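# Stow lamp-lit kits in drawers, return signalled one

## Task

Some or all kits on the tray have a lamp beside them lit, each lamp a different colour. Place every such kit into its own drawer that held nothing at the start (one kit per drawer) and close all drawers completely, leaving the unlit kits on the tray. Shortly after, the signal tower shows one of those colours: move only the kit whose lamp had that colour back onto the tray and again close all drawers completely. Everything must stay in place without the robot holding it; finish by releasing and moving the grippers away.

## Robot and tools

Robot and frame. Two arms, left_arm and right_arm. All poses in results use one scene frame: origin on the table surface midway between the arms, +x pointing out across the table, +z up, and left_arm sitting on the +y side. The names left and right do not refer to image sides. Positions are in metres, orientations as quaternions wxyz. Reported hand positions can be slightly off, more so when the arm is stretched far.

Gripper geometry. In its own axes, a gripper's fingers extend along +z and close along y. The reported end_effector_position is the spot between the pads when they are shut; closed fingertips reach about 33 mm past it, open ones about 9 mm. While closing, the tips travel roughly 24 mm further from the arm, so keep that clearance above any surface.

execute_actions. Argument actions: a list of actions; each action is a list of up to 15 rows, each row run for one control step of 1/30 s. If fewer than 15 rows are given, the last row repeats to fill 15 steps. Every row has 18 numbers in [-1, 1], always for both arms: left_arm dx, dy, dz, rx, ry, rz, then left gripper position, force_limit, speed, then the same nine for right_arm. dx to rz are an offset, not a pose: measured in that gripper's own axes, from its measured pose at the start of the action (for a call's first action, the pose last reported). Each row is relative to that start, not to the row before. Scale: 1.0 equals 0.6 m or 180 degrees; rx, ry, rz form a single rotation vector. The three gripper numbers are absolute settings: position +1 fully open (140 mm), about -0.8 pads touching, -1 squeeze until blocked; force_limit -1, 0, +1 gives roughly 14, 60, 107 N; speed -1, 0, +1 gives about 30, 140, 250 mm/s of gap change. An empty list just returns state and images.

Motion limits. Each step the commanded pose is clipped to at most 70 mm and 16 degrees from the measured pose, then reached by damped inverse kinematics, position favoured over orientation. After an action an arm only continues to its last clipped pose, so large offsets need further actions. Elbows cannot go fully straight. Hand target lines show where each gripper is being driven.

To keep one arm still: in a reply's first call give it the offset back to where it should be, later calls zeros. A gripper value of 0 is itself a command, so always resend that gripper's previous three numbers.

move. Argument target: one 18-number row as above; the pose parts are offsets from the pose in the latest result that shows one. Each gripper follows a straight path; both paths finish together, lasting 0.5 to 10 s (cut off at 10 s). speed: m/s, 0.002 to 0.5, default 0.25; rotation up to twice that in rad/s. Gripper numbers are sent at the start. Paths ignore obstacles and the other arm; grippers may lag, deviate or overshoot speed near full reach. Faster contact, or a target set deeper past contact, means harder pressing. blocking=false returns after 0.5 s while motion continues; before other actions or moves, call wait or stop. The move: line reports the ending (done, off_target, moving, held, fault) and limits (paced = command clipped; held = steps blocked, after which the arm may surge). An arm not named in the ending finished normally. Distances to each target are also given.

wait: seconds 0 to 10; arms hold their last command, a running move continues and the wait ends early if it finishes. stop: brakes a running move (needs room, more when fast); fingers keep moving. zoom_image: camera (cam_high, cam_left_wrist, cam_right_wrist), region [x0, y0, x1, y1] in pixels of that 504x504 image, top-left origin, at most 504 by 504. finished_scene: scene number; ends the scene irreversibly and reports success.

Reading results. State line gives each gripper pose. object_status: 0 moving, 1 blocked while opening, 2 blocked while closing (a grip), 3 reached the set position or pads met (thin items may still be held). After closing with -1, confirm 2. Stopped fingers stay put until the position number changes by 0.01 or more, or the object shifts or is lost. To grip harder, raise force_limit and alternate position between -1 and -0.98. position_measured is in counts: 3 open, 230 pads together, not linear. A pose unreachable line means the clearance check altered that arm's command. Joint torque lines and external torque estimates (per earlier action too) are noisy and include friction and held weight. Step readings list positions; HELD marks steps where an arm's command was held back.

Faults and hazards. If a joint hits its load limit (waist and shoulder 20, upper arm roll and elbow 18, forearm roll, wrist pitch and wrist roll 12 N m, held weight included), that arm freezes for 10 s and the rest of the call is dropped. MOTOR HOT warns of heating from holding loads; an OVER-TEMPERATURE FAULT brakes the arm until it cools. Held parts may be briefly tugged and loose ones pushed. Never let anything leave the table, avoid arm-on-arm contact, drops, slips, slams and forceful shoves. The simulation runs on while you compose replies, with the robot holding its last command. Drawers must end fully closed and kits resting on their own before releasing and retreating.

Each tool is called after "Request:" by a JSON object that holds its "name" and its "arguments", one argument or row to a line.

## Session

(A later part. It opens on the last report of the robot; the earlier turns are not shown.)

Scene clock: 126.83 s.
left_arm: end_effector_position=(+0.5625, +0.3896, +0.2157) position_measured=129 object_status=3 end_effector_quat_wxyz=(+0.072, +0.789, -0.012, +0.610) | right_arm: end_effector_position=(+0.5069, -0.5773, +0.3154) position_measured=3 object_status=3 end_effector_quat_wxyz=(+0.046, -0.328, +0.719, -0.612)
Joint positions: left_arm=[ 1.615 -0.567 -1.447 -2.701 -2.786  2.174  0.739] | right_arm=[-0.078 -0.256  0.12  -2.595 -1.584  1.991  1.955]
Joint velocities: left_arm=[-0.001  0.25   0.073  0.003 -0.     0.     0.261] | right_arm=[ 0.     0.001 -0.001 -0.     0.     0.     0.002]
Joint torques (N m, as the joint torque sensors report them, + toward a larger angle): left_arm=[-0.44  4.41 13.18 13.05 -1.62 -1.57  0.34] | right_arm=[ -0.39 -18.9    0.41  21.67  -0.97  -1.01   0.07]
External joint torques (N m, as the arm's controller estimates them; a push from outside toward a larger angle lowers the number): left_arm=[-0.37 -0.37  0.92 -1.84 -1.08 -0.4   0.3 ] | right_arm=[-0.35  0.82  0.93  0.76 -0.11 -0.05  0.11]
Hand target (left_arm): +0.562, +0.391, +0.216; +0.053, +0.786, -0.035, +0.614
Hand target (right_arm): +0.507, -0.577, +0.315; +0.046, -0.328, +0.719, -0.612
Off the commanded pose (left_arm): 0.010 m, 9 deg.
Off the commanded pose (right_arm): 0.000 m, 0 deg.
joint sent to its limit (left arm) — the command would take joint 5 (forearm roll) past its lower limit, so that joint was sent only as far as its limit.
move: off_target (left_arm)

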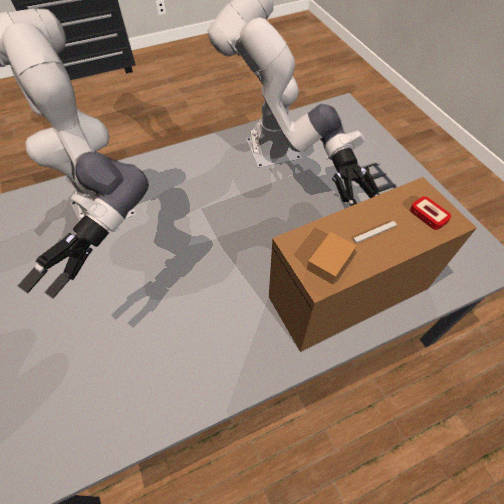

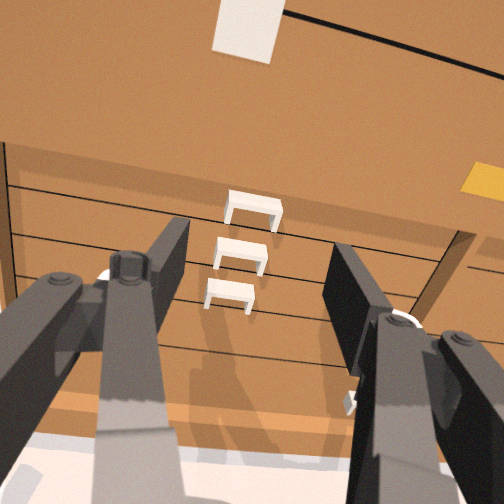

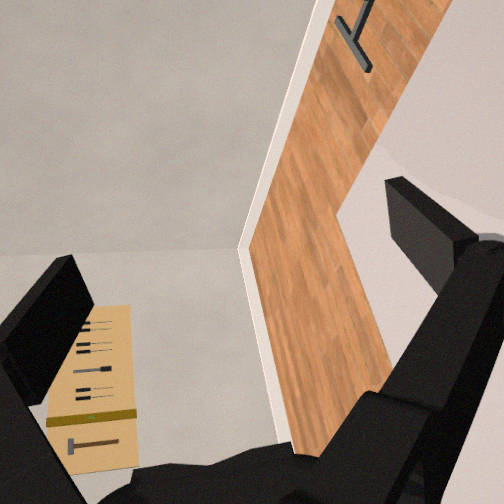

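Request:
{"name": "move", "arguments": {
  "target": [-0.093,-0.353,-0.087,-0.285,-0.361,0.412,-0.1,0,0,-0.27,0.12,-0.37,-0.038,-0.51,-0.599,0,0,0],
  "speed": 0.3
}}

Scene clock: 154.27 s.
left_arm: end_effector_position=(+0.5109, +0.6087, +0.1565) position_measured=141 object_status=3 end_effector_quat_wxyz=(+0.001, +0.716, -0.698, -0.006) | right_arm: end_effector_position=(+0.4973, -0.2962, +0.2590) position_measured=129 object_status=3 end_effector_quat_wxyz=(+0.006, +1.000, +0.002, +0.006)
Joint positions: left_arm=[ 2.555 -0.821 -1.749 -1.826 -0.842  1.873  0.892] | right_arm=[ 1.633 -0.588 -1.322 -2.036 -0.607  1.826 -0.896]
Joint velocities: left_arm=[ 0.001 -0.    -0.001 -0.001  0.002 -0.001  0.007] | right_arm=[ 0.002 -0.002 -0.     0.002 -0.002 -0.01  -0.024]
Joint torques (N m, as the joint torque sensors report them, + toward a larger angle): left_arm=[ 1.68 24.31 22.75 17.2   1.61  2.11  0.19] | right_arm=[ 0.91  8.57 16.39 22.06 -0.33  2.24 -0.24]
External joint torques (N m, as the arm's controller estimates them; a push from outside toward a larger angle lowers the number): left_arm=[ 1.47 -3.59 -0.43  0.91  0.82 -0.33  0.19] | right_arm=[ 0.91 -0.22 -0.38  1.55 -1.11 -0.3  -0.25]
Hand target (left_arm): +0.510, +0.609, +0.156; +0.002, +0.714, -0.700, -0.008
Hand target (right_arm): +0.498, -0.298, +0.259; +0.008, +1.000, +0.009, +0.006
Off the commanded pose (left_arm): 0.012 m, 2 deg.
Off the commanded pose (right_arm): 0.010 m, 1 deg.
move: off_target (left_arm, right_arm); limits=paced

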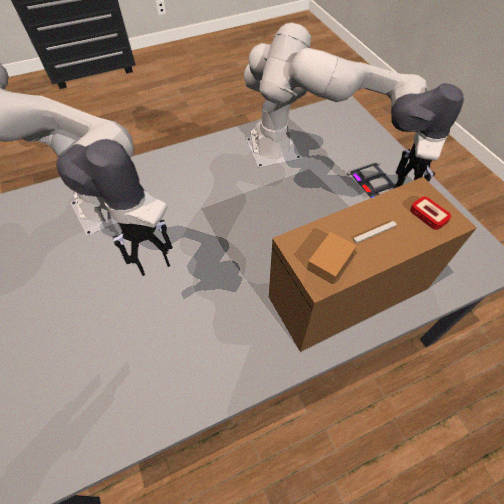

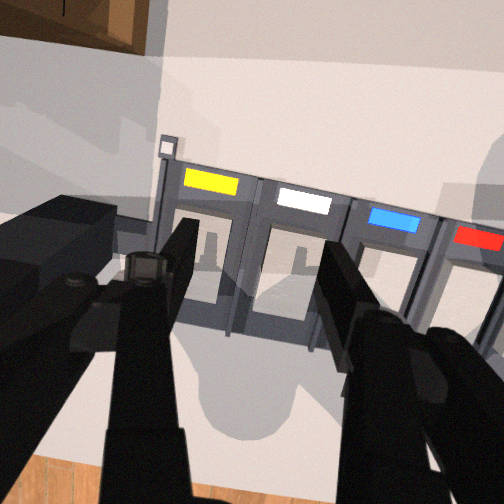

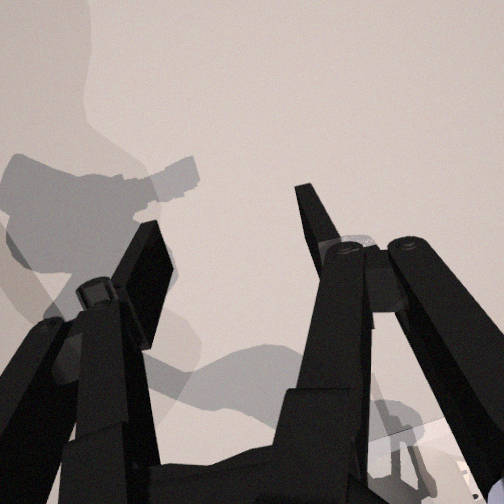

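Request:
{"name": "move", "arguments": {
  "target": [0.1,0.1,-0.2,0,0,0.7,-0.1,0,0,0,0,0,0,0,0.95,0,0,0],
  "speed": 0.5
}}

Request:
{"name": "move", "arguments": {
  "target": [0,0,0,0,0,0.35,-0.1,0,0,0,0,0,0,0,0.6,0,0,0],
  "speed": 0.3
}}

Scene clock: 168.93 s.
left_arm: end_effector_position=(+0.4547, +0.5541, +0.2838) position_measured=141 object_status=3 end_effector_quat_wxyz=(+0.003, +0.289, +0.957, +0.013) | right_arm: end_effector_position=(+0.4966, -0.2967, +0.2535) position_measured=129 object_status=3 end_effector_quat_wxyz=(-0.002, -0.084, +0.996, -0.002)
Joint positions: left_arm=[ 2.244  0.279 -1.878 -1.982  0.302  1.9    2.281] | right_arm=[ 0.923 -0.112 -0.814 -2.068 -0.092  1.985  1.7  ]
Joint velocities: left_arm=[ 0.001 -0.001  0.    -0.     0.     0.001  0.003] | right_arm=[-0.001 -0.002  0.001 -0.003 -0.004  0.002  0.033]
Joint torques (N m, as the joint torque sensors report them, + toward a larger angle): left_arm=[ 0.32 -0.58 -8.78 21.89  1.34  2.02  0.25] | right_arm=[ -1.24 -18.8    4.93  23.44  -0.31   2.7    0.39]
External joint torques (N m, as the arm's controller estimates them; a push from outside toward a larger angle lowers the number): left_arm=[ 0.22 -0.47 -0.44 -1.68  0.48 -0.42  0.25] | right_arm=[-1.24  0.19  2.47 -0.53 -1.07  0.3   0.39]
Hand target (left_arm): +0.453, +0.554, +0.283; +0.000, +0.292, +0.956, +0.013
Hand target (right_arm): +0.497, -0.297, +0.253; -0.001, -0.077, +0.997, -0.003
Off the commanded pose (left_arm): 0.011 m, 2 deg.
Off the commanded pose (right_arm): 0.006 m, 1 deg.
move: off_target (left_arm, right_arm); limits=paced

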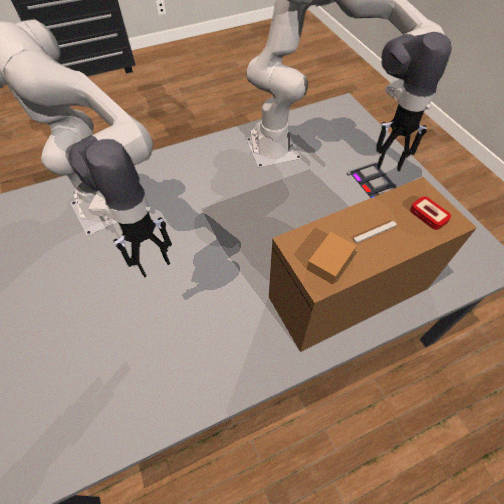

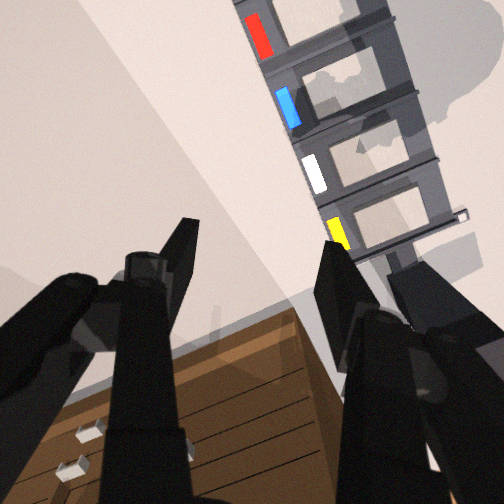

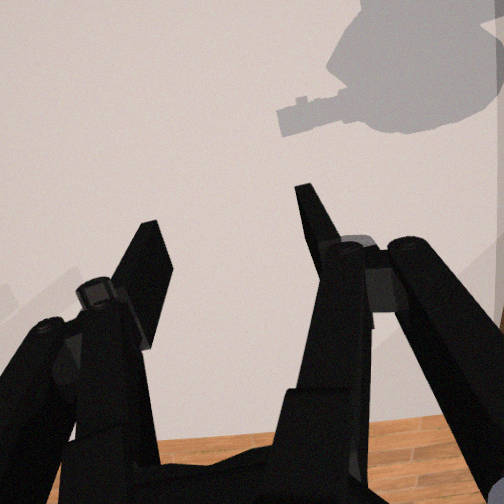

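Scene clock: 174.93 s.
left_arm: end_effector_position=(+0.4541, +0.5590, +0.2821) position_measured=141 object_status=3 end_effector_quat_wxyz=(-0.001, +0.739, +0.673, +0.013) | right_arm: end_effector_position=(+0.4988, -0.2973, +0.2608) position_measured=129 object_status=3 end_effector_quat_wxyz=(-0.009, +0.757, +0.653, +0.013)
Joint positions: left_arm=[ 1.922  0.858 -1.849 -1.931  0.838  1.618  3.002] | right_arm=[-1.516 -0.664  1.315 -2.027  0.689  1.779  3.008]
Joint velocities: left_arm=[-0.001  0.     0.    -0.001  0.001  0.    -0.001] | right_arm=[-0.001 -0.001  0.001  0.002  0.003 -0.012  0.001]
Joint torques (N m, as the joint torque sensors report them, + toward a larger angle): left_arm=[ -1.09 -17.95 -25.73  17.97   1.89   2.02   0.3 ] | right_arm=[ -1.79  11.96 -16.73  21.19   1.78   2.12   0.44]
External joint torques (N m, as the arm's controller estimates them; a push from outside toward a larger angle lowers the number): left_arm=[-1.15  1.19 -2.34  1.58  0.94 -0.43  0.29] | right_arm=[-1.94 -0.63  2.24  1.42  0.83 -0.32  0.44]
Hand target (left_arm): +0.455, +0.559, +0.283; -0.002, +0.741, +0.671, +0.014
Hand target (right_arm): +0.499, -0.296, +0.261; -0.011, +0.759, +0.651, +0.013
Off the commanded pose (left_arm): 0.005 m, 1 deg.
Off the commanded pose (right_arm): 0.008 m, 2 deg.
joint sent to its limit (left arm) — the command would take joint 7 (wrist roll) past its upper limit, so that joint was sent only as far as its limit.
joint sent to its limit (right arm) — the command would take joint 7 (wrist roll) past its upper limit, so that joint was sent only as far as its limit.
move: off_target (left_arm, right_arm); limits=paced

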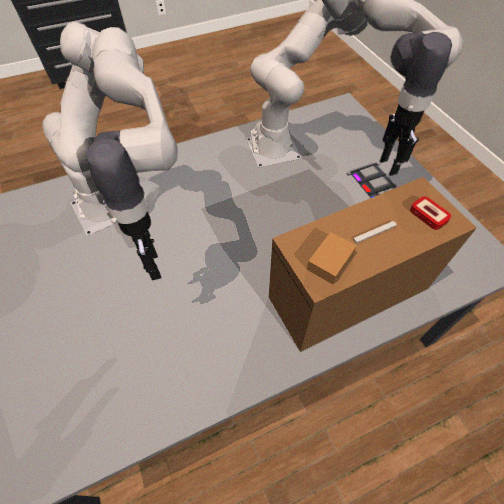

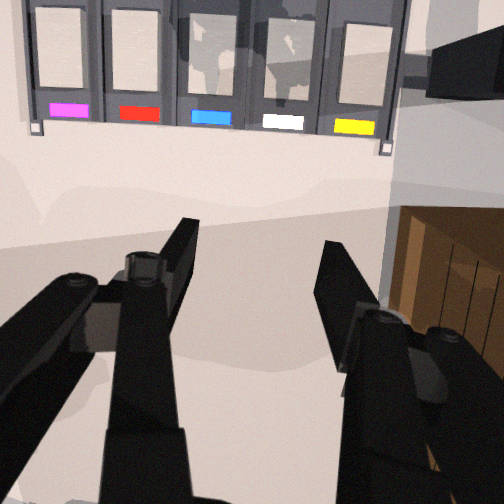

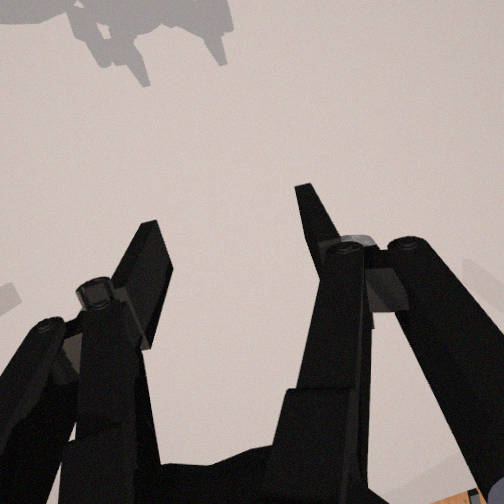

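Request:
{"name": "move", "arguments": {
  "target": [0.172,0.035,0.303,0,0,-0.016,-0.1,0,0,-0.03,-0.2,-0.07,0,0,-0.5,0,0,0],
  "speed": 0.3
}}

Scene clock: 192.77 s.
left_arm: end_effector_position=(+0.4859, +0.6620, +0.0987) position_measured=141 object_status=3 end_effector_quat_wxyz=(-0.003, +0.720, +0.694, +0.010) | right_arm: end_effector_position=(+0.3755, -0.2977, +0.2942) position_measured=129 object_status=3 end_effector_quat_wxyz=(-0.004, +0.080, +0.997, +0.009)
Joint positions: left_arm=[ 1.778  1.135 -1.49  -1.873  1.192  1.775  3.002] | right_arm=[-0.509 -0.546  0.533 -2.336  0.298  1.838  1.756]
Joint velocities: left_arm=[ 0.002  0.001  0.001  0.     0.    -0.     0.   ] | right_arm=[ 0.002  0.001 -0.002 -0.    -0.002  0.002 -0.03 ]
Joint torques (N m, as the joint torque sensors report them, + toward a larger angle): left_arm=[ -1.67 -30.52 -31.87  11.48   1.9    2.29   0.2 ] | right_arm=[ 0.68 -7.52 -9.49 22.58 -0.18  2.62 -0.29]
External joint torques (N m, as the arm's controller estimates them; a push from outside toward a larger angle lowers the number): left_arm=[-1.78  1.43 -2.84  1.12  0.98 -0.15  0.2 ] | right_arm=[ 0.66  1.78 -1.44 -0.98 -1.01  0.22 -0.29]
Hand target (left_arm): +0.487, +0.663, +0.099; -0.003, +0.721, +0.693, +0.012
Hand target (right_arm): +0.375, -0.299, +0.293; -0.004, +0.072, +0.997, +0.008
Off the commanded pose (left_arm): 0.005 m, 1 deg.
Off the commanded pose (right_arm): 0.008 m, 1 deg.
joint sent to its limit (left arm) — the command would take joint 7 (wrist roll) past its upper limit, so that joint was sent only as far as its limit.
move: off_target (left_arm, right_arm)

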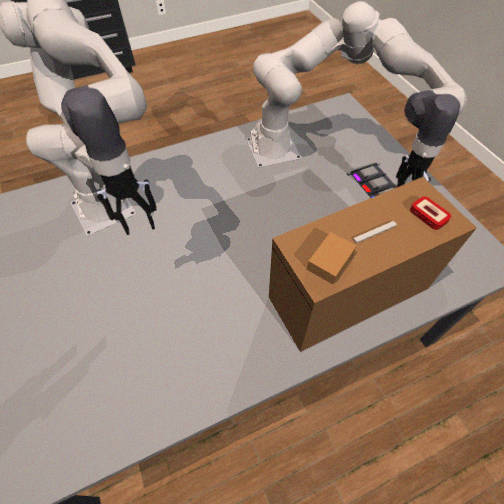

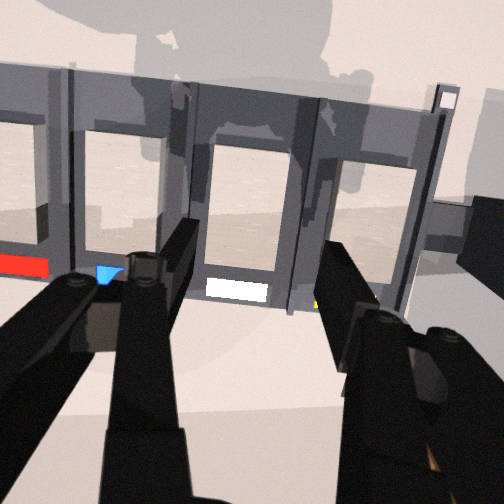

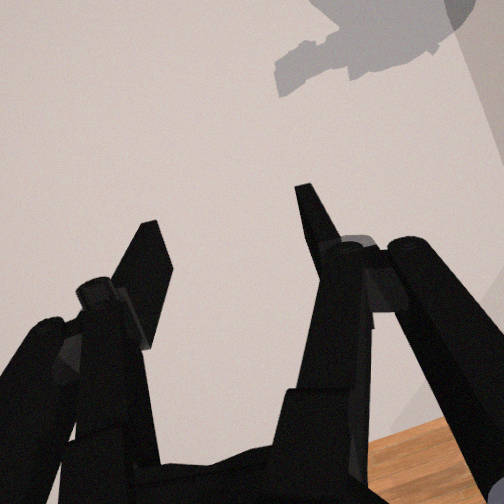

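Request:
{"name": "move", "arguments": {
  "target": [0.017,-0.013,0.055,0,0,0,-0.1,0,0,-0.105,0.655,0.123,-0.098,-0.381,-0.14,0,0,0],
  "speed": 0.25
}}

Scene clock: 202.90 s.
left_arm: end_effector_position=(+0.4793, +0.6721, +0.0669) position_measured=141 object_status=3 end_effector_quat_wxyz=(-0.003, +0.718, +0.696, +0.009) | right_arm: end_effector_position=(+0.5090, +0.0733, +0.2351) position_measured=129 object_status=3 end_effector_quat_wxyz=(+0.572, -0.139, +0.803, +0.095)
Joint positions: left_arm=[ 1.787  1.172 -1.444 -1.887  1.24   1.81   3.002] | right_arm=[-1.239 -0.821  2.047 -2.362  0.628  3.674  1.983]
Joint velocities: left_arm=[-0.002  0.001  0.001 -0.001  0.001  0.001  0.001] | right_arm=[-0.005  0.     0.004  0.002  0.006  0.016  0.003]
Joint torques (N m, as the joint torque sensors report them, + toward a larger angle): left_arm=[  1.36 -30.56 -30.07   8.19   1.86   2.83   0.23] | right_arm=[ -2.63  27.31 -17.57  12.86   2.68   3.03   0.39]
External joint torques (N m, as the arm's controller estimates them; a push from outside toward a larger angle lowers the number): left_arm=[ 1.39  1.97 -0.75 -1.19  0.96  0.4   0.23] | right_arm=[-2.6   0.44  2.08  1.03  0.91  0.15  0.42]
Hand target (left_arm): +0.479, +0.673, +0.066; -0.003, +0.720, +0.694, +0.010
Hand target (right_arm): +0.509, +0.074, +0.237; +0.572, -0.133, +0.803, +0.100
Off the commanded pose (left_arm): 0.002 m, 0 deg.
Off the commanded pose (right_arm): 0.015 m, 2 deg.
joint sent to its limit (left arm) — the command would take joint 7 (wrist roll) past its upper limit, so that joint was sent only as far as its limit.
move: off_target (right_arm)

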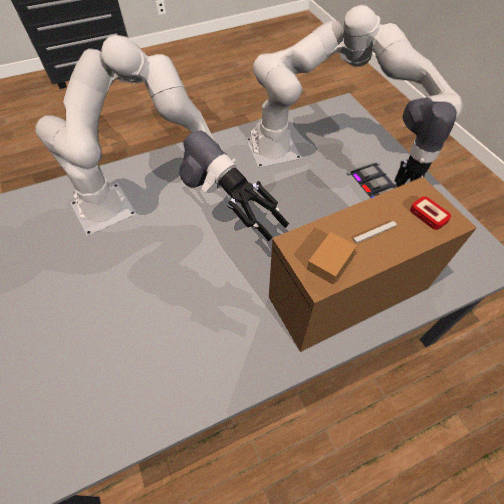

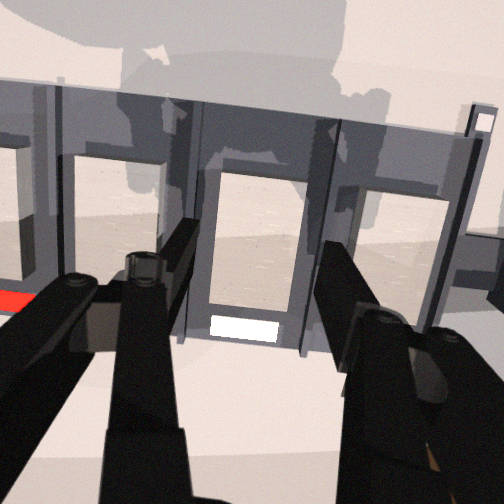

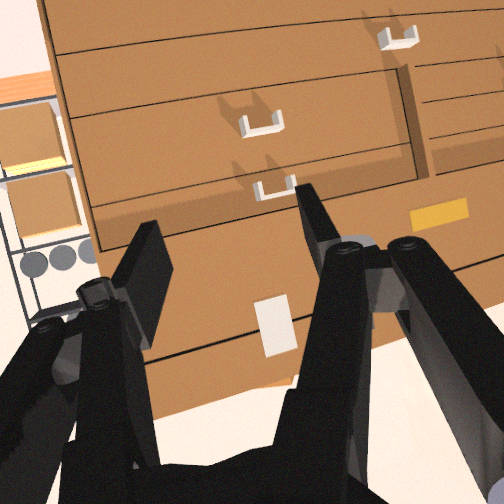

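Request:
{"name": "move", "arguments": {
  "target": [0,0,0.033,0,0,0,-0.1,0,0,0.04,0.067,0.147,0,0,0,0,0,0],
  "speed": 0.1
}}

Request:
{"name": "move", "arguments": {
  "target": [0,0,0,0,0,0,-1,0,0,0,0,0,0,0,0,0,0,0]
}}

Scene clock: 210.33 s.
left_arm: end_effector_position=(+0.4784, +0.6737, +0.0482) position_measured=141 object_status=3 end_effector_quat_wxyz=(-0.003, +0.718, +0.696, +0.008) | right_arm: end_effector_position=(+0.5671, +0.1379, +0.1898) position_measured=129 object_status=3 end_effector_quat_wxyz=(+0.575, -0.143, +0.800, +0.093)
Joint positions: left_arm=[ 1.779  1.185 -1.411 -1.889  1.26   1.835  2.999] | right_arm=[-1.463 -1.054  2.165 -2.021  0.672  3.585  2.013]
Joint velocities: left_arm=[-0.001  0.    -0.    -0.     0.     0.004 -0.001] | right_arm=[-0.002 -0.     0.004  0.01   0.017 -0.016 -0.001]
Joint torques (N m, as the joint torque sensors report them, + toward a larger angle): left_arm=[ -1.77 -30.57 -29.2    7.47   1.75   2.78  -0.15] | right_arm=[ -1.48  34.85 -20.53  12.14   2.73   2.42   0.36]
External joint torques (N m, as the arm's controller estimates them; a push from outside toward a larger angle lowers the number): left_arm=[-1.79  2.58  0.29 -1.64  0.85  0.34 -0.16] | right_arm=[-1.64 -1.83  2.77  1.11  0.85 -0.43  0.39]
Hand target (left_arm): +0.479, +0.672, +0.047; -0.003, +0.718, +0.696, +0.009
Hand target (right_arm): +0.568, +0.137, +0.188; +0.573, -0.138, +0.802, +0.095
Off the commanded pose (left_arm): 0.002 m, 0 deg.
Off the commanded pose (right_arm): 0.007 m, 1 deg.
move: off_target (right_arm)

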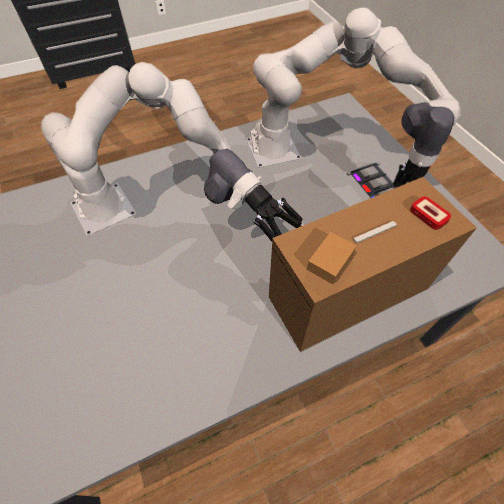

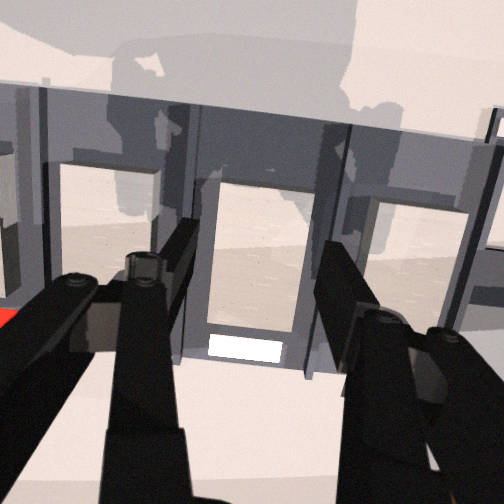

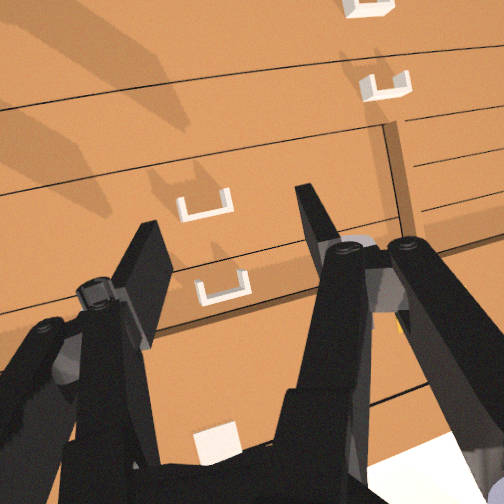

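Scene clock: 210.83 s.
left_arm: end_effector_position=(+0.4787, +0.6737, +0.0487) position_measured=174 object_status=2 end_effector_quat_wxyz=(-0.003, +0.718, +0.696, +0.008) | right_arm: end_effector_position=(+0.5671, +0.1379, +0.1898) position_measured=129 object_status=3 end_effector_quat_wxyz=(+0.575, -0.143, +0.800, +0.093)
Joint positions: left_arm=[ 1.779  1.185 -1.412 -1.888  1.26   1.835  2.999] | right_arm=[-1.463 -1.054  2.165 -2.021  0.672  3.585  2.013]
Joint velocities: left_arm=[-0.     0.    -0.    -0.     0.    -0.    -0.002] | right_arm=[-0.     0.001 -0.001 -0.001  0.     0.     0.001]
Joint torques (N m, as the joint torque sensors report them, + toward a larger angle): left_arm=[  0.26 -31.86 -30.01   9.7    0.82   2.38   0.09] | right_arm=[ -0.55  35.94 -22.26  10.9    1.82   2.73   0.07]
External joint torques (N m, as the arm's controller estimates them; a push from outside toward a larger angle lowers the number): left_arm=[ 0.23  1.35 -0.45  0.55 -0.08 -0.08  0.09] | right_arm=[-0.68 -0.86  1.13 -0.2  -0.07 -0.13  0.1 ]
Hand target (left_arm): +0.478, +0.674, +0.048; -0.003, +0.718, +0.696, +0.008
Hand target (right_arm): +0.567, +0.138, +0.190; +0.575, -0.143, +0.800, +0.093
Off the commanded pose (left_arm): 0.001 m, 0 deg.
Off the commanded pose (right_arm): 0.000 m, 0 deg.
move: done

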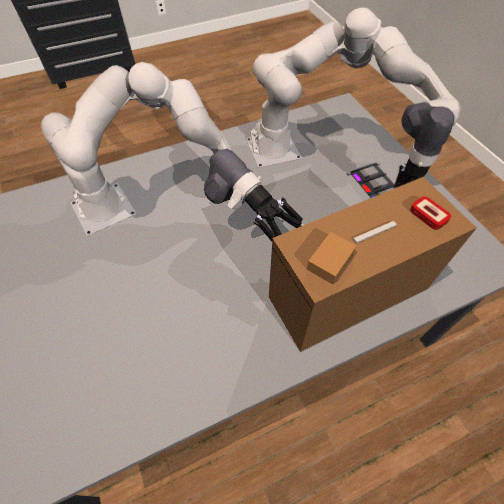

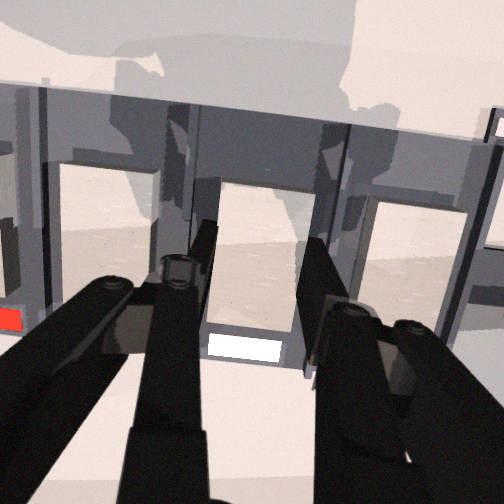

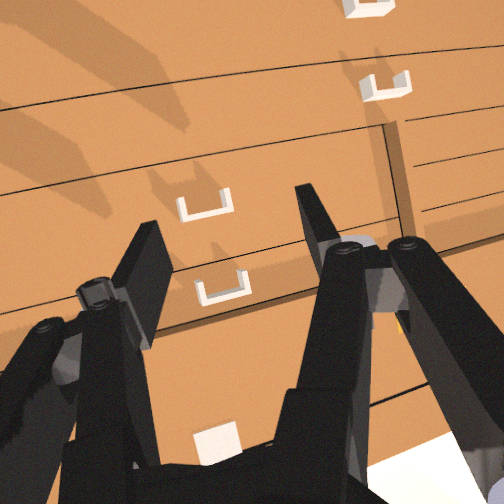

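Request:
{"name": "move", "arguments": {
  "target": [0,0,-0.38,0,0,0,-1,0,0,-0.017,-0.022,0.035,0,0,0,0,0,0],
  "speed": 0.2
}}

Scene clock: 215.70 s.
left_arm: end_effector_position=(+0.4747, +0.6727, +0.2747) position_measured=174 object_status=2 end_effector_quat_wxyz=(+0.001, +0.713, +0.701, +0.004) | right_arm: end_effector_position=(+0.5915, +0.1325, +0.1928) position_measured=129 object_status=3 end_effector_quat_wxyz=(+0.576, -0.141, +0.800, +0.093)
Joint positions: left_arm=[ 1.707  1.296 -1.926 -1.631  1.264  1.254  3.002] | right_arm=[-1.54  -1.042  2.187 -1.982  0.624  3.593  2.013]
Joint velocities: left_arm=[-0.005  0.01  -0.006  0.001  0.013 -0.024  0.   ] | right_arm=[ 0.     0.     0.001  0.     0.     0.001 -0.001]
Joint torques (N m, as the joint torque sensors report them, + toward a larger angle): left_arm=[ -0.57 -32.72 -32.13   6.89   1.88   1.99   0.22] | right_arm=[ -4.28  37.21 -21.09  15.43   0.2    2.61   0.02]
External joint torques (N m, as the arm's controller estimates them; a push from outside toward a larger angle lowers the number): left_arm=[-0.55  2.66 -3.41  2.16  1.02 -0.46  0.22] | right_arm=[-4.19 -0.69  1.82  3.68 -1.71 -0.23  0.05]
Hand target (left_arm): +0.474, +0.674, +0.275; -0.001, +0.714, +0.700, +0.005
Hand target (right_arm): +0.593, +0.134, +0.194; +0.576, -0.143, +0.800, +0.093
Off the commanded pose (left_arm): 0.004 m, 1 deg.
Off the commanded pose (right_arm): 0.002 m, 0 deg.
joint sent to its limit (left arm) — the command would take joint 7 (wrist roll) past its upper limit, so that joint was sent only as far as its limit.
move: off_target (left_arm)

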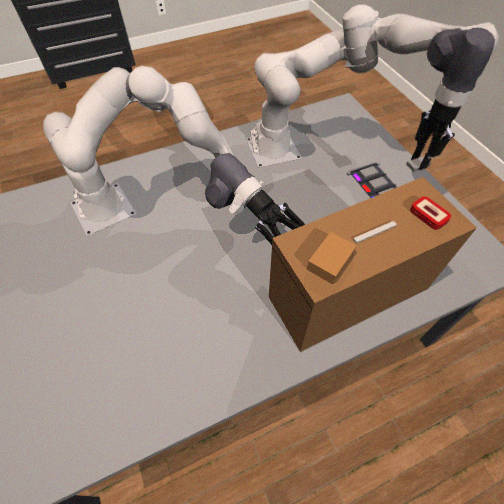

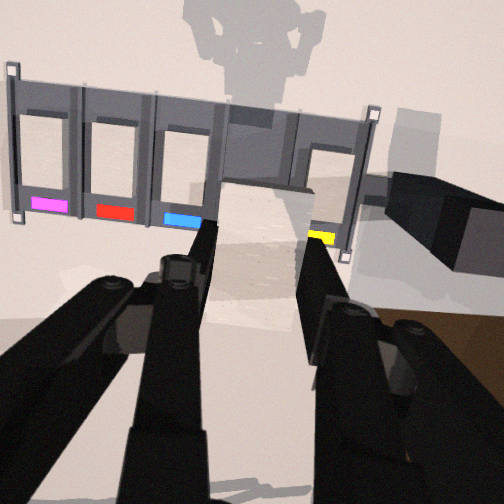

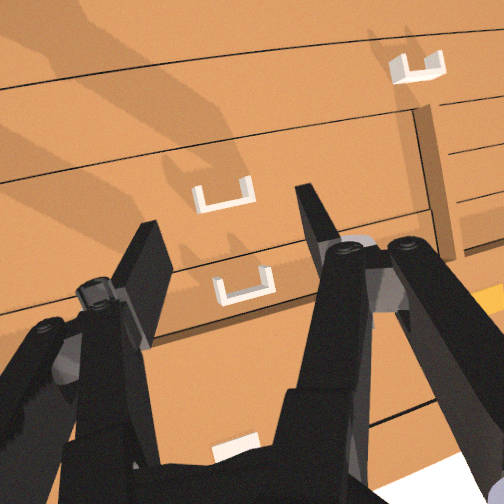

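Request:
{"name": "move", "arguments": {
  "target": [0,0,0,0,0,0,-1,0,0,0,-0.004,-0.01,0.058,0,0.02,0,0,0],
  "speed": 0.1
}}

Request:
{"name": "move", "arguments": {
  "target": [0,0,0,0,0,0,-1,0,0,0,0,0.018,0,0,0,0,0,0],
  "speed": 0.03
}}

Scene clock: 220.77 s.
left_arm: end_effector_position=(+0.4737, +0.6732, +0.2745) position_measured=174 object_status=2 end_effector_quat_wxyz=(-0.000, +0.713, +0.701, +0.003) | right_arm: end_effector_position=(+0.5882, +0.1259, +0.1953) position_measured=129 object_status=3 end_effector_quat_wxyz=(+0.584, -0.067, +0.808, +0.035)
Joint positions: left_arm=[ 1.706  1.296 -1.927 -1.63   1.266  1.249  3.002] | right_arm=[-1.297 -1.437  1.884 -1.889  0.977  3.162  2.106]
Joint velocities: left_arm=[ 0.001 -0.001 -0.001  0.    -0.002 -0.001 -0.   ] | right_arm=[ 0.002 -0.011 -0.004  0.004  0.015 -0.024  0.015]
Joint torques (N m, as the joint torque sensors report them, + toward a larger angle): left_arm=[  0.37 -33.82 -30.73   5.39   0.78   2.65   0.08] | right_arm=[  0.24  33.83 -31.49   4.72   2.93   2.28   0.44]
External joint torques (N m, as the arm's controller estimates them; a push from outside toward a larger angle lowers the number): left_arm=[ 0.26  1.62 -1.91  0.6  -0.09  0.21  0.08] | right_arm=[ 0.2  -1.64 -0.49  1.34  1.01 -0.43  0.47]
Hand target (left_arm): +0.475, +0.673, +0.275; +0.001, +0.713, +0.701, +0.004
Hand target (right_arm): +0.587, +0.127, +0.196; +0.583, -0.061, +0.809, +0.040
Off the commanded pose (left_arm): 0.001 m, 0 deg.
Off the commanded pose (right_arm): 0.003 m, 1 deg.
move: done

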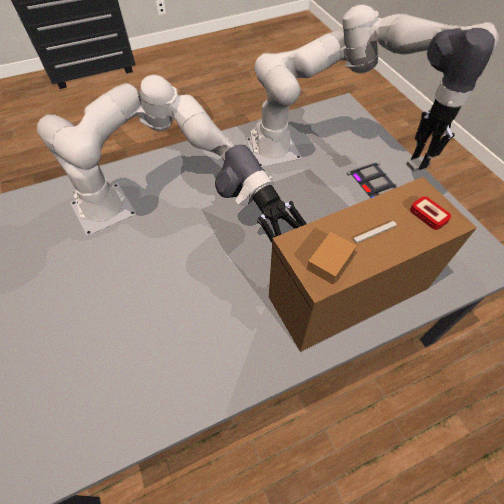

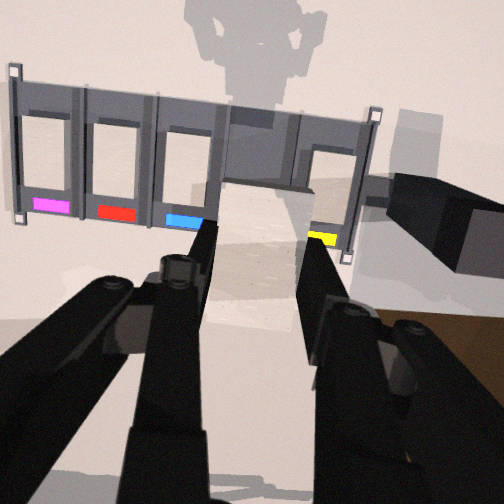

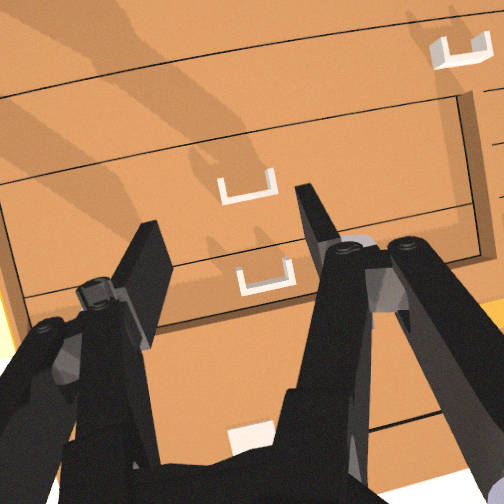

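Scene clock: 221.47 s.
left_arm: end_effector_position=(+0.4737, +0.6732, +0.2745) position_measured=174 object_status=2 end_effector_quat_wxyz=(-0.000, +0.713, +0.701, +0.003) | right_arm: end_effector_position=(+0.5975, +0.1270, +0.1948) position_measured=129 object_status=3 end_effector_quat_wxyz=(+0.585, -0.065, +0.808, +0.036)
Joint positions: left_arm=[ 1.706  1.296 -1.927 -1.63   1.266  1.249  3.002] | right_arm=[-1.325 -1.443  1.885 -1.862  0.977  3.162  2.106]
Joint velocities: left_arm=[-0.     0.001 -0.    -0.    -0.    -0.001 -0.   ] | right_arm=[-0.001 -0.    -0.     0.001  0.001 -0.     0.001]
Joint torques (N m, as the joint torque sensors report them, + toward a larger angle): left_arm=[  1.23 -33.58 -31.15   5.48   0.83   2.31   0.1 ] | right_arm=[ -3.1   33.63 -28.02   5.72   1.63   2.72   0.08]
External joint torques (N m, as the arm's controller estimates them; a push from outside toward a larger angle lowers the number): left_arm=[ 1.21  1.79 -2.43  0.74 -0.04 -0.13  0.1 ] | right_arm=[-3.06 -2.56  3.13  2.28 -0.3   0.    0.11]
Hand target (left_arm): +0.474, +0.673, +0.275; -0.000, +0.713, +0.701, +0.003
Hand target (right_arm): +0.598, +0.128, +0.192; +0.584, -0.067, +0.808, +0.035
Off the commanded pose (left_arm): 0.000 m, 0 deg.
Off the commanded pose (right_arm): 0.003 m, 0 deg.
move: done

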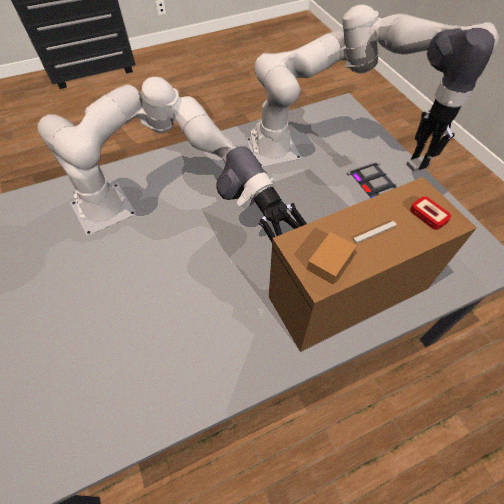

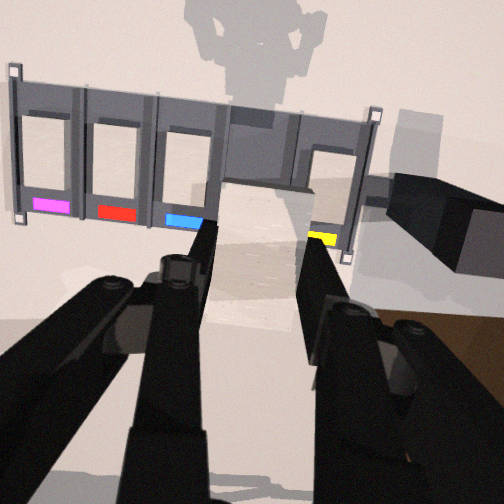

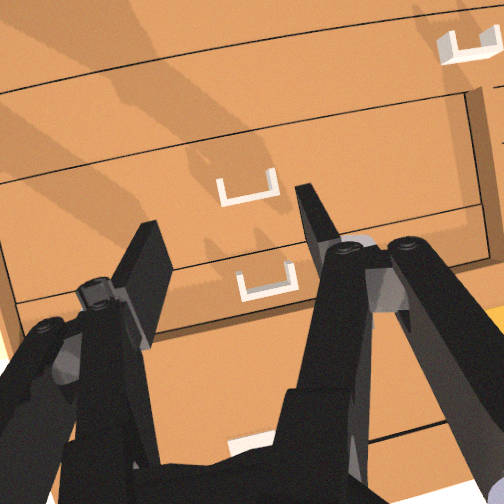

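Request:
{"name": "move", "arguments": {
  "target": [0,0,0,0,0,0,-1,0,0,0.005,0,-0.008,0,0,0,-1,0.3,0],
  "speed": 0.05
}}

Scene clock: 232.30 s.
left_arm: end_effector_position=(+0.4737, +0.6732, +0.2745) position_measured=174 object_status=2 end_effector_quat_wxyz=(-0.000, +0.713, +0.701, +0.003) | right_arm: end_effector_position=(+0.5924, +0.1268, +0.1945) position_measured=234 object_status=3 end_effector_quat_wxyz=(+0.585, -0.067, +0.807, +0.035)
Joint positions: left_arm=[ 1.706  1.296 -1.927 -1.63   1.266  1.249  3.002] | right_arm=[-1.31  -1.443  1.885 -1.875  0.978  3.164  2.106]
Joint velocities: left_arm=[-0.001 -0.001 -0.     0.001  0.001  0.     0.001] | right_arm=[-0.     0.    -0.001  0.    -0.001  0.001  0.001]
Joint torques (N m, as the joint torque sensors report them, + toward a larger angle): left_arm=[ -0.05 -34.63 -29.8    5.57   0.9    2.31   0.05] | right_arm=[  0.25  34.36 -28.93   1.53   2.5    2.62   0.23]
External joint torques (N m, as the arm's controller estimates them; a push from outside toward a larger angle lowers the number): left_arm=[-0.15  0.71 -1.09  0.77  0.01 -0.13  0.05] | right_arm=[ 0.3  -1.55  2.33 -1.8   0.55 -0.12  0.26]
Hand target (left_arm): +0.474, +0.673, +0.275; -0.000, +0.713, +0.701, +0.003
Hand target (right_arm): +0.592, +0.126, +0.193; +0.585, -0.065, +0.808, +0.036
Off the commanded pose (left_arm): 0.000 m, 0 deg.
Off the commanded pose (right_arm): 0.001 m, 0 deg.
move: done

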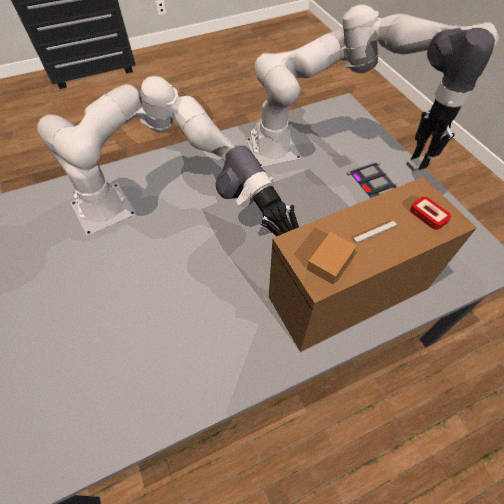

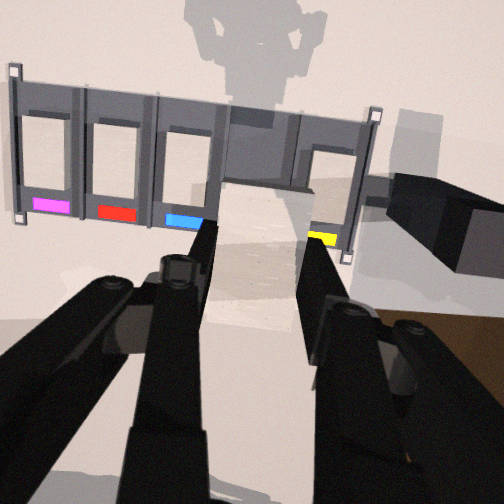

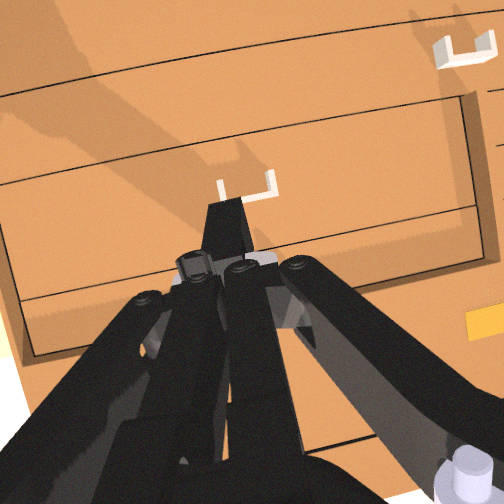

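Request:
{"name": "execute_actions", "arguments": {
  "actions": [
    [[0,0,0,0,0,0,-1,0,0,0,0,-0.02,0,0,0,0,0,0]],
    [[0,0,0,0,0,0,-1,0,0,0.027,0.018,0,0,0,0,0,0,0]],
    [[0,0,0,0,0,0,-1,0,0,0.003,0,0.025,0,0,0,0,0,0]],
    [[0,0,0,0,0,0,-1,0,0,0,0,0,0,0,0,0,0,0]]
  ]
}}

Scene clock: 237.37 s.
left_arm: end_effector_position=(+0.4737, +0.6732, +0.2745) position_measured=174 object_status=2 end_effector_quat_wxyz=(-0.000, +0.713, +0.701, +0.003) | right_arm: end_effector_position=(+0.5890, +0.1353, +0.1758) position_measured=129 object_status=3 end_effector_quat_wxyz=(+0.586, -0.075, +0.806, +0.029)
Joint positions: left_arm=[ 1.706  1.296 -1.927 -1.63   1.266  1.249  3.002] | right_arm=[-1.304 -1.512  1.879 -1.846  0.995  3.136  2.132]
Joint velocities: left_arm=[-0.001  0.001  0.    -0.001 -0.001 -0.001  0.   ] | right_arm=[ 0.001  0.001  0.001  0.     0.001  0.001 -0.   ]
Joint torques (N m, as the joint torque sensors report them, + toward a larger angle): left_arm=[ -0.21 -33.85 -29.98   5.09   0.73   2.32   0.14] | right_arm=[ -0.6   35.14 -29.98   1.14   1.95   2.56   0.05]
External joint torques (N m, as the arm's controller estimates them; a push from outside toward a larger angle lowers the number): left_arm=[-0.13  1.5  -1.25  0.39 -0.13 -0.12  0.14] | right_arm=[-0.66 -0.91  1.31 -0.7  -0.02 -0.09  0.08]
External joint torques at the end of the 1st action: left_arm=[ 1.2   1.27 -1.69  1.09 -0.1  -0.1   0.21] | right_arm=[ 0.38  0.08 -0.16 -3.03  0.2  -0.3   0.14]
External joint torques at the end of the 2nd action: left_arm=[ 0.31  0.57 -1.02  0.85 -0.02 -0.03  0.02] | right_arm=[ 0.82 -2.66 -0.03  1.12  0.96 -0.39  0.44]
External joint torques at the end of the 3rd action: left_arm=[ 0.66  1.48 -0.87  0.61 -0.15 -0.01  0.06] | right_arm=[-1.02 -2.19  2.51  0.73  0.06 -0.02  0.19]
Hand target (left_arm): +0.474, +0.673, +0.275; -0.000, +0.713, +0.701, +0.003
Hand target (right_arm): +0.589, +0.135, +0.176; +0.586, -0.075, +0.806, +0.029
Off the commanded pose (left_arm): 0.000 m, 0 deg.
Off the commanded pose (right_arm): 0.000 m, 0 deg.
Step readings (end_effector_position; steps 1 to 15: 1st action; 16 to 30: 2nd action; 31 to 45: 3rd action; 46 to 60: 4th action):
0: left_arm (+0.4737, +0.6732, +0.2745) | right_arm (+0.5925, +0.1267, +0.1945)
1: left_arm (+0.4737, +0.6732, +0.2745) | right_arm (+0.5912, +0.1245, +0.1948)
2: left_arm (+0.4737, +0.6732, +0.2745) | right_arm (+0.5890, +0.1233, +0.1951)
4: left_arm (+0.4737, +0.6732, +0.2745) | right_arm (+0.5847, +0.1246, +0.1955)
8: left_arm (+0.4737, +0.6732, +0.2745) | right_arm (+0.5806, +0.1272, +0.1957)
15: left_arm (+0.4737, +0.6732, +0.2745) | right_arm (+0.5809, +0.1259, +0.1958)
16: left_arm (+0.4737, +0.6732, +0.2745) | right_arm (+0.5811, +0.1269, +0.1961)
17: left_arm (+0.4737, +0.6732, +0.2745) | right_arm (+0.5803, +0.1287, +0.1939)
19: left_arm (+0.4737, +0.6732, +0.2745) | right_arm (+0.5775, +0.1319, +0.1872)
23: left_arm (+0.4737, +0.6732, +0.2745) | right_arm (+0.5747, +0.1350, +0.1814)
30: left_arm (+0.4737, +0.6732, +0.2745) | right_arm (+0.5752, +0.1339, +0.1799)
31: left_arm (+0.4737, +0.6732, +0.2745) | right_arm (+0.5766, +0.1367, +0.1793)
32: left_arm (+0.4737, +0.6732, +0.2745) | right_arm (+0.5791, +0.1382, +0.1784)
34: left_arm (+0.4737, +0.6732, +0.2745) | right_arm (+0.5843, +0.1366, +0.1769)
38: left_arm (+0.4737, +0.6732, +0.2745) | right_arm (+0.5894, +0.1334, +0.1759)
45: left_arm (+0.4737, +0.6732, +0.2745) | right_arm (+0.5890, +0.1353, +0.1758)
46: left_arm (+0.4737, +0.6732, +0.2745) | right_arm (+0.5890, +0.1353, +0.1758)
47: left_arm (+0.4737, +0.6732, +0.2745) | right_arm (+0.5890, +0.1353, +0.1758)
49: left_arm (+0.4737, +0.6732, +0.2745) | right_arm (+0.5890, +0.1353, +0.1758)
53: left_arm (+0.4737, +0.6732, +0.2745) | right_arm (+0.5890, +0.1353, +0.1758)
60: end_effector_position above

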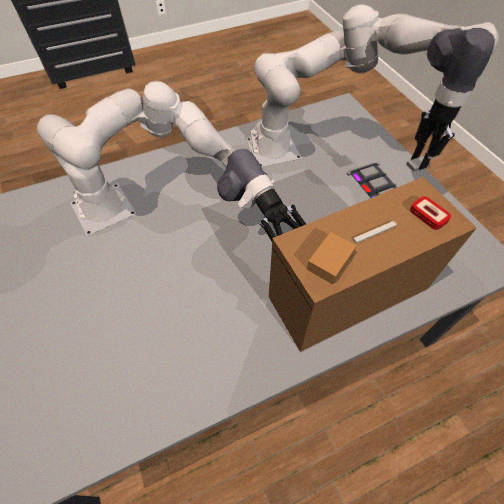

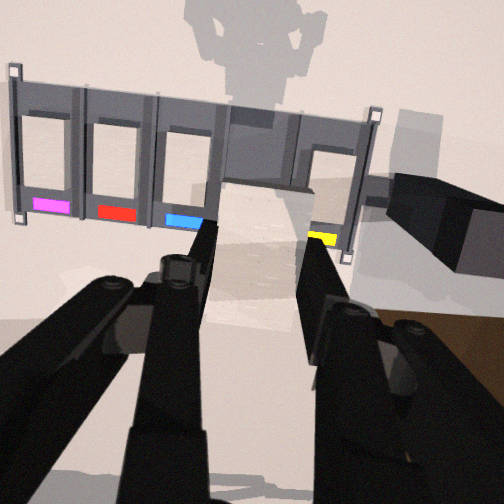

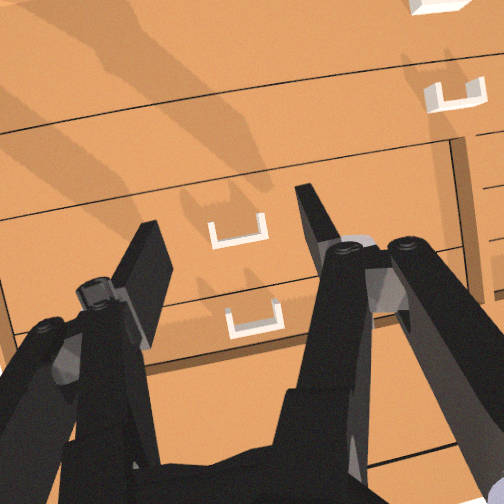

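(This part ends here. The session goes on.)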